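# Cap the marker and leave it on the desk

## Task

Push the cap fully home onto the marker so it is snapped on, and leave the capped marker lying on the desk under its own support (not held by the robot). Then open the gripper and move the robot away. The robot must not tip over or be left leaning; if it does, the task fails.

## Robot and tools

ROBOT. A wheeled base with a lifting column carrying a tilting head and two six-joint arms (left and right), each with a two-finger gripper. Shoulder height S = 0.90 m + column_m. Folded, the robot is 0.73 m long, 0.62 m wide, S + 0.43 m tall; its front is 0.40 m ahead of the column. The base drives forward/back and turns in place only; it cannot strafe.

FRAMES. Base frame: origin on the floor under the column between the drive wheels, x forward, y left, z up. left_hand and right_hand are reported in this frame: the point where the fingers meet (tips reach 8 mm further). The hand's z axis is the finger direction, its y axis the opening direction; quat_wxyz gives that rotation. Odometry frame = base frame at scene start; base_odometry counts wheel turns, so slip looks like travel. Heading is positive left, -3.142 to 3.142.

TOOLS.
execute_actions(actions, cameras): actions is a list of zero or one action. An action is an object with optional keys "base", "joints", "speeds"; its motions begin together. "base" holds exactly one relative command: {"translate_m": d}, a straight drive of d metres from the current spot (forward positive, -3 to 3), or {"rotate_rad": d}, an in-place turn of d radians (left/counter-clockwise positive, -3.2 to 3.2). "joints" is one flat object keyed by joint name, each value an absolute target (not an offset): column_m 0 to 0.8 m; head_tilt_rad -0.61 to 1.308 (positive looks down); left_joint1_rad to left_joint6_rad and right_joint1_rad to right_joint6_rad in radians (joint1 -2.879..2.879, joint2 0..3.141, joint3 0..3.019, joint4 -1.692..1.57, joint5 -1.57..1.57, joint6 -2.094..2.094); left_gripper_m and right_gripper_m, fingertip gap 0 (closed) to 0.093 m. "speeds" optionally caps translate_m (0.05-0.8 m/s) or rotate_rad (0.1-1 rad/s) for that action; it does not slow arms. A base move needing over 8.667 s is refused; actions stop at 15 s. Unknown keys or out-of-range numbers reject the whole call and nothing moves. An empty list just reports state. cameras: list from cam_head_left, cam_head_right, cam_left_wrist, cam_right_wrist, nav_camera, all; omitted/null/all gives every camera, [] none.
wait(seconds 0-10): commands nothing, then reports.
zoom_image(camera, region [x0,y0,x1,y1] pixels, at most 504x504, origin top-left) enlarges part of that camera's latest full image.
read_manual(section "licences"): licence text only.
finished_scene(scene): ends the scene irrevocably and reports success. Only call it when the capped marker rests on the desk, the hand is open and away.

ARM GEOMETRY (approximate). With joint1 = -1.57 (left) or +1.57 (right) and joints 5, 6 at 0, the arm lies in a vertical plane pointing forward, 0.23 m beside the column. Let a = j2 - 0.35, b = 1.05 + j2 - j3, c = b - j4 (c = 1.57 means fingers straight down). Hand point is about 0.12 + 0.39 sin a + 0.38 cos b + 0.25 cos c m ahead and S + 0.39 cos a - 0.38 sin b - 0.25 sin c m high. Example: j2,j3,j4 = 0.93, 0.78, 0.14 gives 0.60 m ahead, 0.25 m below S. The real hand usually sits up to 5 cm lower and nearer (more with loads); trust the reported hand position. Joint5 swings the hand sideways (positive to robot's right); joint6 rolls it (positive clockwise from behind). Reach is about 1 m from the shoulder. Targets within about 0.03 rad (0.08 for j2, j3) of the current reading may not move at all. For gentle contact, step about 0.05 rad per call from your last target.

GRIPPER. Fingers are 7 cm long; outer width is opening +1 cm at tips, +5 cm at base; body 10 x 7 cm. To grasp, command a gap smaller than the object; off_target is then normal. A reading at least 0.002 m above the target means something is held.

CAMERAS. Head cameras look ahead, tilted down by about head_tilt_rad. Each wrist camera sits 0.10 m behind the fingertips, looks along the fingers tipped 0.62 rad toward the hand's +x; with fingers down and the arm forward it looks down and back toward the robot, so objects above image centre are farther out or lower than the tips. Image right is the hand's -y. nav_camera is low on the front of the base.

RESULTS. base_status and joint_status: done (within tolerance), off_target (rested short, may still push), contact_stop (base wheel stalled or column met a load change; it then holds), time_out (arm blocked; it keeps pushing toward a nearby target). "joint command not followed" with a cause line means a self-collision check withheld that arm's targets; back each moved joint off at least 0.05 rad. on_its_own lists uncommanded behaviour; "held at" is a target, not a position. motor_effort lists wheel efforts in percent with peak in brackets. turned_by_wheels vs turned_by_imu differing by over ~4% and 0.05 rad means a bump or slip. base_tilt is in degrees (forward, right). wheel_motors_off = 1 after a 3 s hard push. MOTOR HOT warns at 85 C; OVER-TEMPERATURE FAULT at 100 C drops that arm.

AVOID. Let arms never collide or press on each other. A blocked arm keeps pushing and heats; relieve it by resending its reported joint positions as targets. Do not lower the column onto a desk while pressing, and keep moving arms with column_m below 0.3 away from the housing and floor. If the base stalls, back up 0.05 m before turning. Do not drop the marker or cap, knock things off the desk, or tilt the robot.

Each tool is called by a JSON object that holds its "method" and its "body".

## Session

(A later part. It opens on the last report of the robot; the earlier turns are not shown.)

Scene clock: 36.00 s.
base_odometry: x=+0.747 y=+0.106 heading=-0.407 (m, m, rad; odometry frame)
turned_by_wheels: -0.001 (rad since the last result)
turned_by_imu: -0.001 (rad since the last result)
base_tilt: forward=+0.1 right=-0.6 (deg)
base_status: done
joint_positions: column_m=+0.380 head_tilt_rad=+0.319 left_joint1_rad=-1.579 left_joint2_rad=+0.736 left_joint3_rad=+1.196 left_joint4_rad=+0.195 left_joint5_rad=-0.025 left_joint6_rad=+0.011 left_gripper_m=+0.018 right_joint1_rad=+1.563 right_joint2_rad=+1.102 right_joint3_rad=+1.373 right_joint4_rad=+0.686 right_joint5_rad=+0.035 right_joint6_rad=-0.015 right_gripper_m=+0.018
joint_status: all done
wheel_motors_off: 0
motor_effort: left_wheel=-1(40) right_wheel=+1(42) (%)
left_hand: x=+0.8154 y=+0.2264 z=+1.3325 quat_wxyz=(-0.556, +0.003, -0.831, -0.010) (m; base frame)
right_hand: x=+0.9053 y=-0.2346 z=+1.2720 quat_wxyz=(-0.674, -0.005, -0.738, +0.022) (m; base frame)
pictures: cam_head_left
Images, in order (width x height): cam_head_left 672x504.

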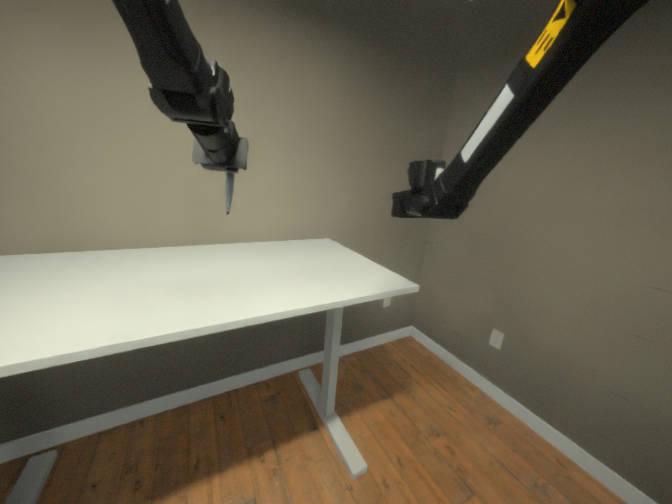

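{"method": "execute_actions", "body": {"actions": [{"joints":{"right_joint1_rad":1.77,"right_joint2_rad":1.0,"right_joint3_rad":1.2,"right_joint4_rad":0.4,"right_joint5_rad":-1.12,"right_joint6_rad":-0.48,"left_joint2_rad":0.6,"left_joint5_rad":0.5}}], "cameras": []}}

{"method": "execute_actions", "body": {"actions": [{"joints":{"left_joint1_rad":-1.84,"left_joint2_rad":0.68,"left_joint3_rad":1.21,"left_joint4_rad":0.22,"left_joint5_rad":0.98,"left_joint6_rad":0.4}}], "cameras": ["cam_head_left","cam_right_wrist"]}}

Scene clock: 37.67 s.
base_odometry: x=+0.747 y=+0.106 heading=-0.407 (m, m, rad; odometry frame)
turned_by_wheels: +0.000 (rad since the last result)
turned_by_imu: +0.000 (rad since the last result)
base_tilt: forward=+0.0 right=-0.4 (deg)
base_status: not commanded
joint_positions: column_m=+0.380 head_tilt_rad=+0.319 left_joint1_rad=-1.579 left_joint2_rad=+0.591 left_joint3_rad=+1.187 left_joint4_rad=+0.201 left_joint5_rad=+0.496 left_joint6_rad=+0.011 left_gripper_m=+0.018 right_joint1_rad=+1.774 right_joint2_rad=+0.998 right_joint3_rad=+1.196 right_joint4_rad=+0.402 right_joint5_rad=-1.117 right_joint6_rad=-0.465 right_gripper_m=+0.018
joint_status: all done
wheel_motors_off: 0
motor_effort: left_wheel=-2(4) right_wheel=+2(3) (%)
left_hand: x=+0.7790 y=+0.1410 z=+1.4337 quat_wxyz=(-0.596, -0.155, -0.764, +0.194) (m; base frame)
right_hand: x=+0.7248 y=+0.0010 z=+1.2696 quat_wxyz=(-0.562, +0.422, -0.579, -0.414) (m; base frame)
pictures: none
No camera images: the call's "cameras" was empty. Leave "cameras" out to get every camera's image.

Scene clock: 38.77 s.
base_odometry: x=+0.747 y=+0.106 heading=-0.407 (m, m, rad; odometry frame)
turned_by_wheels: +0.000 (rad since the last result)
turned_by_imu: +0.000 (rad since the last result)
base_tilt: forward=+0.1 right=-0.5 (deg)
base_status: not commanded
joint_positions: column_m=+0.380 head_tilt_rad=+0.319 left_joint1_rad=-1.835 left_joint2_rad=+0.692 left_joint3_rad=+1.187 left_joint4_rad=+0.201 left_joint5_rad=+0.977 left_joint6_rad=+0.389 left_gripper_m=+0.018 right_joint1_rad=+1.774 right_joint2_rad=+0.998 right_joint3_rad=+1.196 right_joint4_rad=+0.402 right_joint5_rad=-1.117 right_joint6_rad=-0.465 right_gripper_m=+0.018
joint_status: all done
wheel_motors_off: 0
motor_effort: left_wheel=-2(2) right_wheel=+2(2) (%)
left_hand: x=+0.7168 y=+0.0243 z=+1.4249 quat_wxyz=(-0.594, -0.378, -0.594, +0.390) (m; base frame)
right_hand: x=+0.7248 y=+0.0010 z=+1.2696 quat_wxyz=(-0.562, +0.422, -0.579, -0.414) (m; base frame)
pictures: cam_head_left, cam_right_wrist
Images, in order (width x height): cam_head_left 672x504, cam_right_wrist 672x504.

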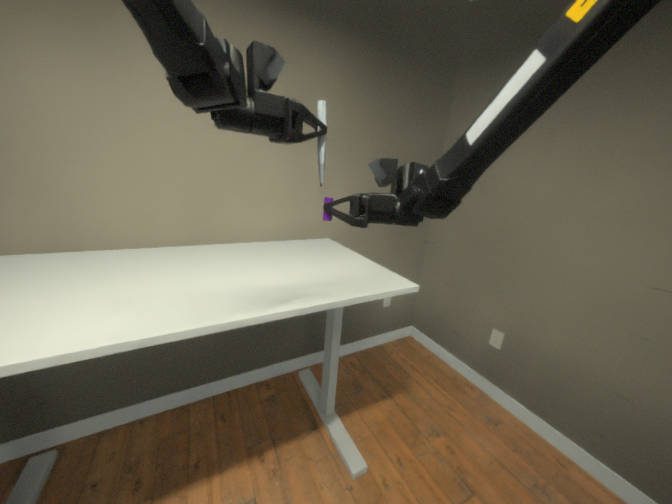

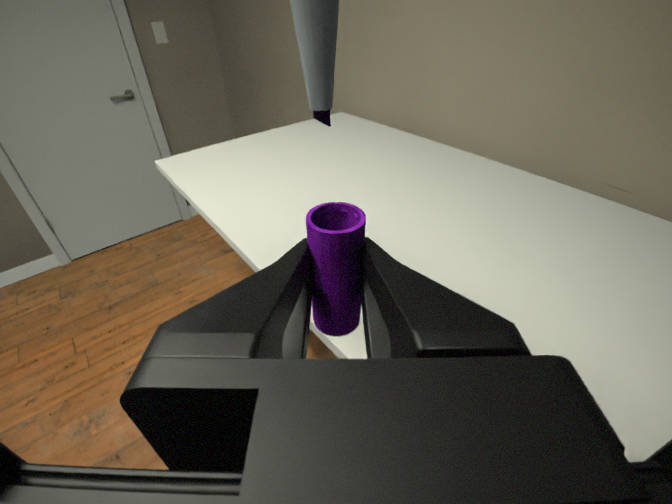

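{"method": "execute_actions", "body": {"actions": [{"joints":{"left_joint1_rad":-1.89,"left_joint2_rad":0.75,"left_joint5_rad":0.96,"left_joint6_rad":0.44}}], "cameras": ["cam_head_left","cam_right_wrist"]}}

{"method": "zoom_image", "body": {"camera": "cam_head_left", "region": [270,90,390,240]}}

Scene clock: 39.77 s.
base_odometry: x=+0.747 y=+0.106 heading=-0.407 (m, m, rad; odometry frame)
turned_by_wheels: +0.000 (rad since the last result)
turned_by_imu: +0.000 (rad since the last result)
base_tilt: forward=+0.0 right=-0.5 (deg)
base_status: not commanded
joint_positions: column_m=+0.380 head_tilt_rad=+0.319 left_joint1_rad=-1.881 left_joint2_rad=+0.753 left_joint3_rad=+1.187 left_joint4_rad=+0.201 left_joint5_rad=+0.962 left_joint6_rad=+0.429 left_gripper_m=+0.018 right_joint1_rad=+1.774 right_joint2_rad=+0.998 right_joint3_rad=+1.196 right_joint4_rad=+0.402 right_joint5_rad=-1.117 right_joint6_rad=-0.465 right_gripper_m=+0.018
joint_status: all done
wheel_motors_off: 0
motor_effort: left_wheel=-2(2) right_wheel=+3(3) (%)
left_hand: x=+0.7184 y=+0.0055 z=+1.3954 quat_wxyz=(-0.583, -0.378, -0.595, +0.405) (m; base frame)
right_hand: x=+0.7248 y=+0.0010 z=+1.2696 quat_wxyz=(-0.562, +0.422, -0.579, -0.414) (m; base frame)
pictures: cam_head_left, cam_right_wrist
Images, in order (width x height): cam_head_left 672x504, cam_right_wrist 672x504.

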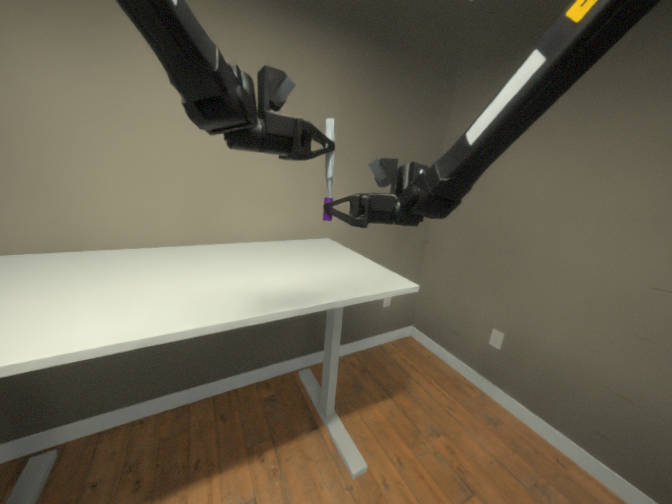

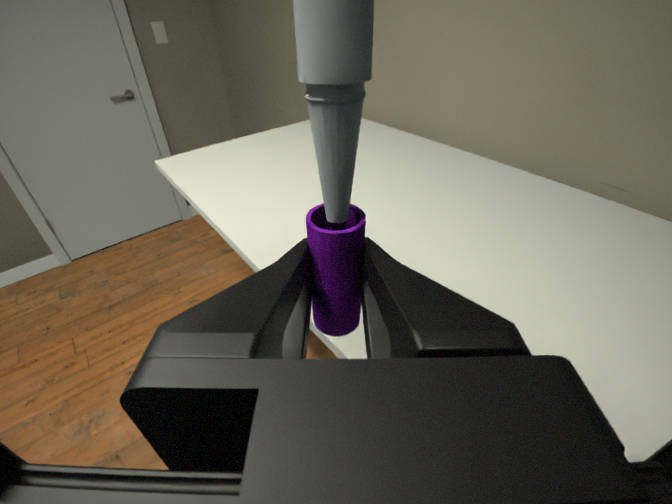

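Region (270, 90, 390, 240) of cam_head_left's 672x504 image, scaled by 3.360, with more detail than that image has; it fills the left 403 columns of this view, and the rest is white.

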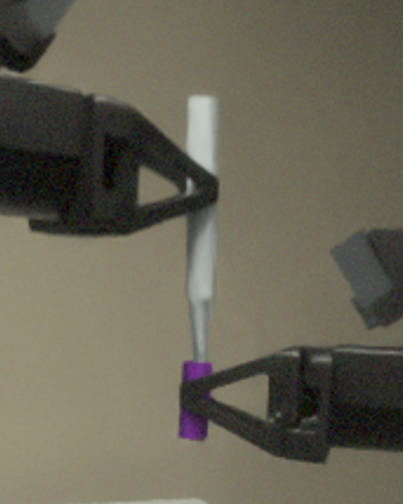

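Already entering. Push down.

{"method": "execute_actions", "body": {"actions": [{"joints":{"left_joint2_rad":0.83,"left_joint3_rad":1.19,"left_joint4_rad":0.28,"left_joint6_rad":0.47}}], "cameras": ["cam_right_wrist"]}}

{"method": "execute_actions", "body": {"actions": [{"joints":{"left_joint2_rad":0.9,"left_joint3_rad":1.17,"left_joint4_rad":0.33,"right_joint2_rad":0.95,"right_joint4_rad":0.35}}], "cameras": ["cam_right_wrist","cam_head_left"]}}

Scene clock: 40.87 s.
base_odometry: x=+0.747 y=+0.106 heading=-0.407 (m, m, rad; odometry frame)
turned_by_wheels: +0.000 (rad since the last result)
turned_by_imu: +0.000 (rad since the last result)
base_tilt: forward=+0.0 right=-0.4 (deg)
base_status: not commanded
joint_positions: column_m=+0.380 head_tilt_rad=+0.319 left_joint1_rad=-1.884 left_joint2_rad=+0.809 left_joint3_rad=+1.182 left_joint4_rad=+0.268 left_joint5_rad=+0.967 left_joint6_rad=+0.456 left_gripper_m=+0.018 right_joint1_rad=+1.768 right_joint2_rad=+1.011 right_joint3_rad=+1.196 right_joint4_rad=+0.398 right_joint5_rad=-1.106 right_joint6_rad=-0.465 right_gripper_m=+0.018
joint_status: all done
wheel_motors_off: 0
motor_effort: left_wheel=-2(2) right_wheel=+2(3) (%)
left_hand: x=+0.7225 y=-0.0034 z=+1.3706 quat_wxyz=(-0.590, -0.387, -0.586, +0.398) (m; base frame)
right_hand: x=+0.7262 y=-0.0004 z=+1.2591 quat_wxyz=(-0.556, +0.419, -0.589, -0.411) (m; base frame)
pictures: cam_right_wrist
Images, in order (width x height): cam_right_wrist 672x504.

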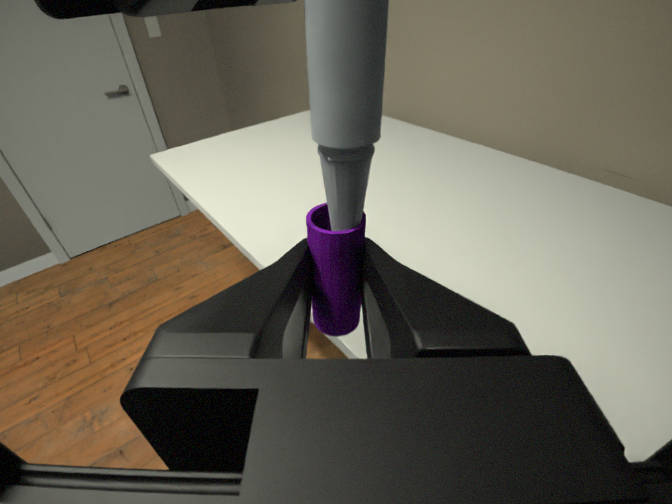

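Scene clock: 41.70 s.
base_odometry: x=+0.747 y=+0.106 heading=-0.407 (m, m, rad; odometry frame)
turned_by_wheels: +0.000 (rad since the last result)
turned_by_imu: +0.000 (rad since the last result)
base_tilt: forward=+0.0 right=-0.5 (deg)
base_status: not commanded
joint_positions: column_m=+0.380 head_tilt_rad=+0.319 left_joint1_rad=-1.884 left_joint2_rad=+0.862 left_joint3_rad=+1.169 left_joint4_rad=+0.318 left_joint5_rad=+0.972 left_joint6_rad=+0.456 left_gripper_m=+0.018 right_joint1_rad=+1.756 right_joint2_rad=+0.994 right_joint3_rad=+1.193 right_joint4_rad=+0.347 right_joint5_rad=-1.096 right_joint6_rad=-0.465 right_gripper_m=+0.018
joint_status: all done
wheel_motors_off: 0
motor_effort: left_wheel=-2(4) right_wheel=+3(3) (%)
left_hand: x=+0.7217 y=-0.0121 z=+1.3411 quat_wxyz=(-0.585, -0.387, -0.588, +0.403) (m; base frame)
right_hand: x=+0.7253 y=-0.0056 z=+1.2592 quat_wxyz=(-0.543, +0.414, -0.604, -0.411) (m; base frame)
pictures: cam_head_left, cam_right_wrist
Images, in order (width x height): cam_head_left 672x504, cam_right_wrist 672x504.

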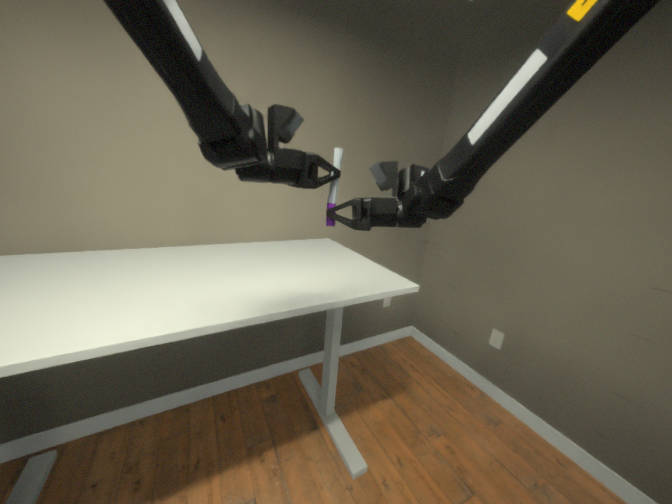

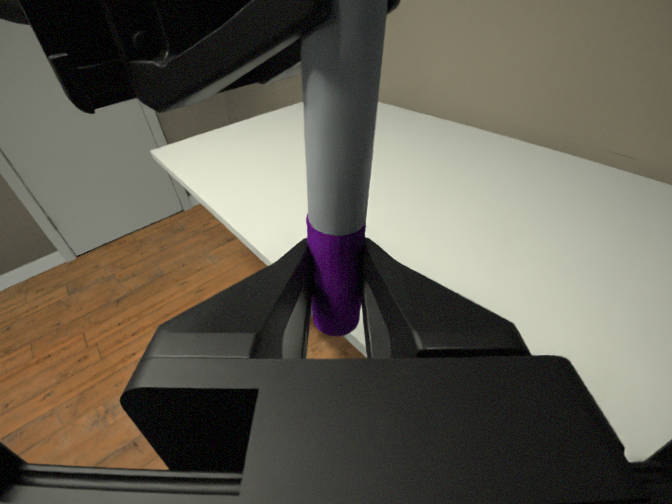

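{"method": "execute_actions", "body": {"actions": [{"joints":{"left_joint1_rad":-1.86,"left_joint2_rad":0.96,"left_joint4_rad":0.37,"right_joint2_rad":0.92,"right_joint4_rad":0.33}}], "cameras": ["cam_right_wrist"]}}

{"method": "execute_actions", "body": {"actions": [{"joints":{"left_joint2_rad":0.88,"left_joint4_rad":0.33,"right_joint2_rad":0.99,"right_joint4_rad":0.36,"right_gripper_m":0.06}}], "cameras": []}}

{"method": "execute_actions", "body": {"actions": [{"joints":{"right_joint1_rad":1.3}}], "cameras": ["cam_head_left"]}}

{"method": "execute_actions", "body": {"actions": [{"joints":{"right_joint5_rad":0,"right_joint6_rad":0,"right_joint2_rad":0.6,"column_m":0.42,"left_joint1_rad":-1.57,"left_joint5_rad":0,"left_joint6_rad":0,"left_joint2_rad":1.1,"left_joint3_rad":1.4,"left_joint4_rad":-0.82,"head_tilt_rad":0.8}}], "cameras": []}}

{"method": "execute_actions", "body": {"actions": [{"base":{"translate_m":0.28},"joints":{"left_joint6_rad":1.57}}], "cameras": ["cam_head_left"]}}

Scene clock: 42.57 s.
base_odometry: x=+0.747 y=+0.106 heading=-0.407 (m, m, rad; odometry frame)
turned_by_wheels: +0.000 (rad since the last result)
turned_by_imu: +0.000 (rad since the last result)
base_tilt: forward=+0.1 right=-0.4 (deg)
base_status: not commanded
joint_positions: column_m=+0.380 head_tilt_rad=+0.319 left_joint1_rad=-1.884 left_joint2_rad=+0.885 left_joint3_rad=+1.169 left_joint4_rad=+0.363 left_joint5_rad=+0.989 left_joint6_rad=+0.448 left_gripper_m=+0.018 right_joint1_rad=+1.748 right_joint2_rad=+0.988 right_joint3_rad=+1.190 right_joint4_rad=+0.321 right_joint5_rad=-1.081 right_joint6_rad=-0.465 right_gripper_m=+0.018
joint_status: all done
wheel_motors_off: 0
motor_effort: left_wheel=-2(2) right_wheel=+3(3) (%)
left_hand: x=+0.7224 y=-0.0155 z=+1.3350 quat_wxyz=(-0.590, -0.389, -0.579, +0.407) (m; base frame)
right_hand: x=+0.7256 y=-0.0092 z=+1.2554 quat_wxyz=(-0.535, +0.409, -0.616, -0.408) (m; base frame)
pictures: cam_right_wrist
Images, in order (width x height): cam_right_wrist 672x504.

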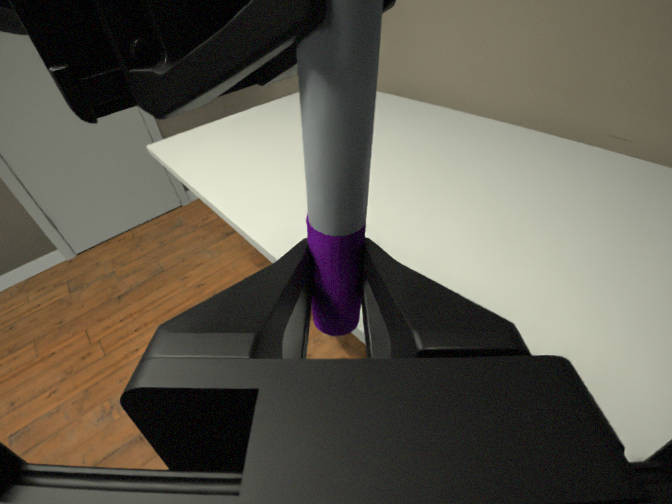

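Scene clock: 43.23 s.
base_odometry: x=+0.747 y=+0.106 heading=-0.407 (m, m, rad; odometry frame)
turned_by_wheels: +0.000 (rad since the last result)
turned_by_imu: +0.000 (rad since the last result)
base_tilt: forward=+0.0 right=-0.6 (deg)
base_status: not commanded
joint_positions: column_m=+0.380 head_tilt_rad=+0.319 left_joint1_rad=-1.876 left_joint2_rad=+0.881 left_joint3_rad=+1.163 left_joint4_rad=+0.346 left_joint5_rad=+0.963 left_joint6_rad=+0.458 left_gripper_m=+0.018 right_joint1_rad=+1.756 right_joint2_rad=+0.990 right_joint3_rad=+1.190 right_joint4_rad=+0.346 right_joint5_rad=-1.117 right_joint6_rad=-0.465 right_gripper_m=+0.060
joint_status: all done
wheel_motors_off: 0
motor_effort: left_wheel=-3(2) right_wheel=+3(3) (%)
left_hand: x=+0.7237 y=-0.0121 z=+1.3286 quat_wxyz=(-0.586, -0.387, -0.592, +0.396) (m; base frame)
right_hand: x=+0.7215 y=-0.0050 z=+1.2620 quat_wxyz=(-0.542, +0.417, -0.598, -0.419) (m; base frame)
pictures: none
No camera images: the call's "cameras" was empty. Leave "cameras" out to get every camera's image.

Scene clock: 44.30 s.
base_odometry: x=+0.747 y=+0.106 heading=-0.407 (m, m, rad; odometry frame)
turned_by_wheels: +0.000 (rad since the last result)
turned_by_imu: +0.000 (rad since the last result)
base_tilt: forward=+0.0 right=-0.4 (deg)
base_status: not commanded
joint_positions: column_m=+0.380 head_tilt_rad=+0.319 left_joint1_rad=-1.876 left_joint2_rad=+0.881 left_joint3_rad=+1.163 left_joint4_rad=+0.346 left_joint5_rad=+0.963 left_joint6_rad=+0.458 left_gripper_m=+0.018 right_joint1_rad=+1.302 right_joint2_rad=+0.990 right_joint3_rad=+1.190 right_joint4_rad=+0.346 right_joint5_rad=-1.118 right_joint6_rad=-0.465 right_gripper_m=+0.060
joint_status: all done
wheel_motors_off: 0
motor_effort: left_wheel=-2(4) right_wheel=+3(3) (%)
left_hand: x=+0.7237 y=-0.0121 z=+1.3286 quat_wxyz=(-0.586, -0.387, -0.592, +0.396) (m; base frame)
right_hand: x=+0.7525 y=-0.1755 z=+1.2081 quat_wxyz=(-0.494, +0.445, -0.710, -0.231) (m; base frame)
pictures: cam_head_left
Images, in order (width x height): cam_head_left 672x504.

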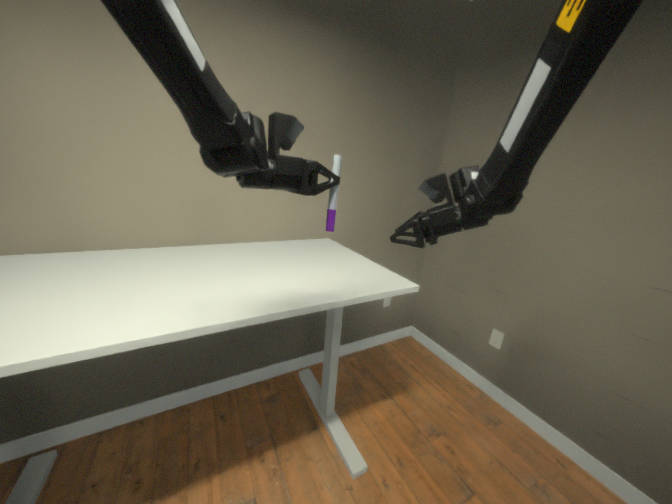

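Scene clock: 45.83 s.
base_odometry: x=+0.747 y=+0.106 heading=-0.407 (m, m, rad; odometry frame)
turned_by_wheels: +0.000 (rad since the last result)
turned_by_imu: +0.000 (rad since the last result)
base_tilt: forward=+0.1 right=-0.4 (deg)
base_status: not commanded
joint_positions: column_m=+0.420 head_tilt_rad=+0.802 left_joint1_rad=-1.567 left_joint2_rad=+1.113 left_joint3_rad=+1.370 left_joint4_rad=-0.808 left_joint5_rad=+0.003 left_joint6_rad=+0.011 left_gripper_m=+0.018 right_joint1_rad=+1.302 right_joint2_rad=+0.599 right_joint3_rad=+1.189 right_joint4_rad=+0.361 right_joint5_rad=-0.003 right_joint6_rad=-0.016 right_gripper_m=+0.060
joint_status: all done
wheel_motors_off: 0
motor_effort: left_wheel=-2(3) right_wheel=+3(4) (%)
left_hand: x=+0.6527 y=+0.2260 z=+1.0819 quat_wxyz=(+0.014, -0.004, -1.000, +0.000) (m; base frame)
right_hand: x=+0.8043 y=-0.2803 z=+1.5087 quat_wxyz=(-0.665, +0.035, -0.734, +0.135) (m; base frame)
pictures: none
No camera images: the call's "cameras" was empty. Leave "cameras" out to get every camera's image.

Scene clock: 48.13 s.
base_odometry: x=+1.004 y=-0.005 heading=-0.407 (m, m, rad; odometry frame)
turned_by_wheels: +0.000 (rad since the last result)
turned_by_imu: +0.000 (rad since the last result)
base_tilt: forward=+0.0 right=-0.5 (deg)
base_status: done
joint_positions: column_m=+0.420 head_tilt_rad=+0.802 left_joint1_rad=-1.567 left_joint2_rad=+1.112 left_joint3_rad=+1.373 left_joint4_rad=-0.809 left_joint5_rad=+0.003 left_joint6_rad=+1.559 left_gripper_m=+0.018 right_joint1_rad=+1.302 right_joint2_rad=+0.600 right_joint3_rad=+1.189 right_joint4_rad=+0.361 right_joint5_rad=-0.003 right_joint6_rad=-0.016 right_gripper_m=+0.060
joint_status: all done
wheel_motors_off: 0
motor_effort: left_wheel=+3(44) right_wheel=+1(39) (%)
left_hand: x=+0.6545 y=+0.2260 z=+1.0835 quat_wxyz=(+0.009, -0.702, -0.712, +0.008) (m; base frame)
right_hand: x=+0.8044 y=-0.2804 z=+1.5082 quat_wxyz=(-0.665, +0.035, -0.734, +0.135) (m; base frame)
pictures: cam_head_left
Images, in order (width x height): cam_head_left 672x504.

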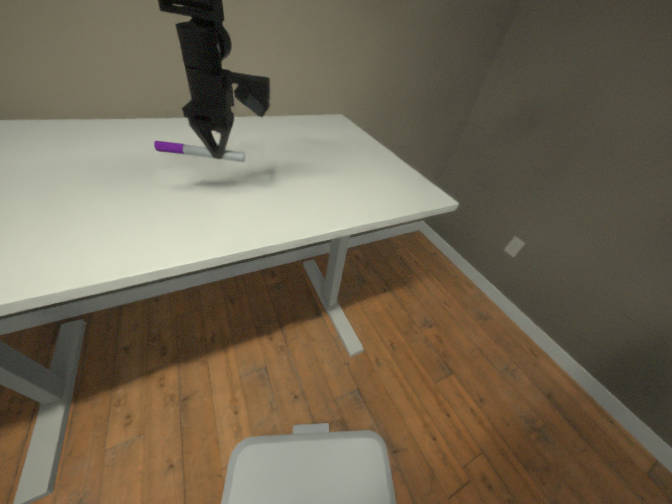

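{"method": "execute_actions", "body": {"actions": [{"joints":{"column_m":0.308}}], "cameras": []}}

{"method": "execute_actions", "body": {"actions": [{"joints":{"left_gripper_m":0.06}}], "cameras": []}}

{"method": "execute_actions", "body": {"actions": [{"joints":{"column_m":0.42}}], "cameras": ["cam_head_left"]}}

{"method": "zoom_image", "body": {"camera": "cam_head_left", "region": [120,120,300,230]}}

Scene clock: 50.30 s.
base_odometry: x=+1.004 y=-0.005 heading=-0.407 (m, m, rad; odometry frame)
turned_by_wheels: +0.000 (rad since the last result)
turned_by_imu: +0.000 (rad since the last result)
base_tilt: forward=+0.1 right=-0.5 (deg)
base_status: not commanded
joint_positions: column_m=+0.308 head_tilt_rad=+0.802 left_joint1_rad=-1.567 left_joint2_rad=+1.111 left_joint3_rad=+1.373 left_joint4_rad=-0.809 left_joint5_rad=+0.003 left_joint6_rad=+1.559 left_gripper_m=+0.018 right_joint1_rad=+1.302 right_joint2_rad=+0.600 right_joint3_rad=+1.189 right_joint4_rad=+0.361 right_joint5_rad=-0.003 right_joint6_rad=-0.016 right_gripper_m=+0.060
joint_status: all done
wheel_motors_off: 0
motor_effort: left_wheel=+2(2) right_wheel=+1(2) (%)
left_hand: x=+0.6546 y=+0.2260 z=+0.9720 quat_wxyz=(+0.009, -0.702, -0.712, +0.008) (m; base frame)
right_hand: x=+0.8044 y=-0.2804 z=+1.3963 quat_wxyz=(-0.665, +0.035, -0.734, +0.135) (m; base frame)
pictures: none
No camera images: the call's "cameras" was empty. Leave "cameras" out to get every camera's image.

Scene clock: 50.93 s.
base_odometry: x=+1.004 y=-0.005 heading=-0.407 (m, m, rad; odometry frame)
turned_by_wheels: +0.000 (rad since the last result)
turned_by_imu: +0.000 (rad since the last result)
base_tilt: forward=+0.2 right=-0.5 (deg)
base_status: not commanded
joint_positions: column_m=+0.308 head_tilt_rad=+0.802 left_joint1_rad=-1.567 left_joint2_rad=+1.111 left_joint3_rad=+1.373 left_joint4_rad=-0.809 left_joint5_rad=+0.003 left_joint6_rad=+1.559 left_gripper_m=+0.060 right_joint1_rad=+1.302 right_joint2_rad=+0.600 right_joint3_rad=+1.189 right_joint4_rad=+0.361 right_joint5_rad=-0.003 right_joint6_rad=-0.016 right_gripper_m=+0.060
joint_status: all done
wheel_motors_off: 0
motor_effort: left_wheel=+2(2) right_wheel=+2(2) (%)
left_hand: x=+0.6546 y=+0.2260 z=+0.9720 quat_wxyz=(+0.009, -0.702, -0.712, +0.008) (m; base frame)
right_hand: x=+0.8044 y=-0.2804 z=+1.3963 quat_wxyz=(-0.665, +0.035, -0.734, +0.135) (m; base frame)
pictures: none
No camera images: the call's "cameras" was empty. Leave "cameras" out to get every camera's image.

Scene clock: 52.97 s.
base_odometry: x=+1.004 y=-0.005 heading=-0.407 (m, m, rad; odometry frame)
turned_by_wheels: +0.000 (rad since the last result)
turned_by_imu: +0.000 (rad since the last result)
base_tilt: forward=+0.1 right=-0.5 (deg)
base_status: not commanded
joint_positions: column_m=+0.420 head_tilt_rad=+0.802 left_joint1_rad=-1.567 left_joint2_rad=+1.111 left_joint3_rad=+1.373 left_joint4_rad=-0.809 left_joint5_rad=+0.003 left_joint6_rad=+1.559 left_gripper_m=+0.060 right_joint1_rad=+1.302 right_joint2_rad=+0.600 right_joint3_rad=+1.189 right_joint4_rad=+0.361 right_joint5_rad=-0.003 right_joint6_rad=-0.016 right_gripper_m=+0.060
joint_status: all done
wheel_motors_off: 0
motor_effort: left_wheel=+1(4) right_wheel=+2(2) (%)
left_hand: x=+0.6546 y=+0.2260 z=+1.0839 quat_wxyz=(+0.009, -0.702, -0.712, +0.008) (m; base frame)
right_hand: x=+0.8044 y=-0.2804 z=+1.5082 quat_wxyz=(-0.665, +0.035, -0.734, +0.135) (m; base frame)
pictures: cam_head_left
Images, in order (width x height): cam_head_left 672x504.

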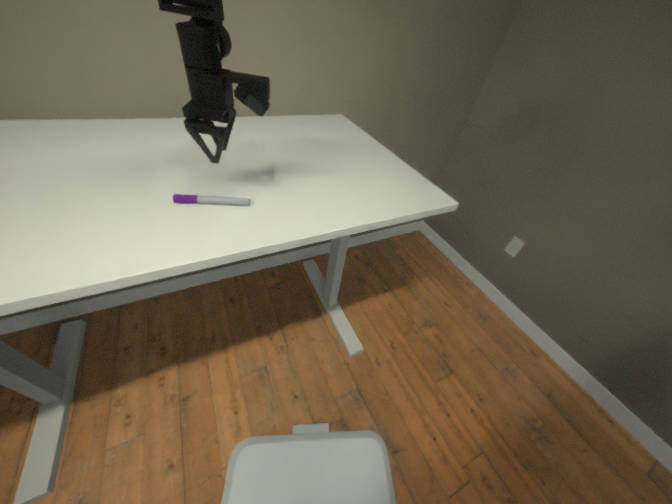

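Region (120, 120, 300, 230) of cam_head_left's 672x504 image, scaled by 2.800, with more detail than that image has.

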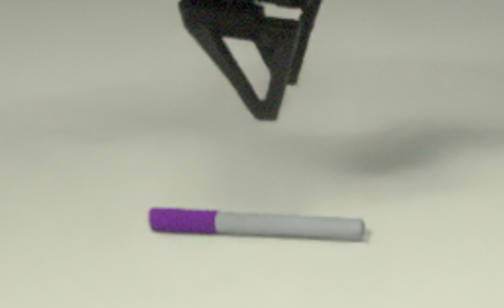

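{"method": "finished_scene", "body": {"scene": 2}}

The scene is finished: the task was done.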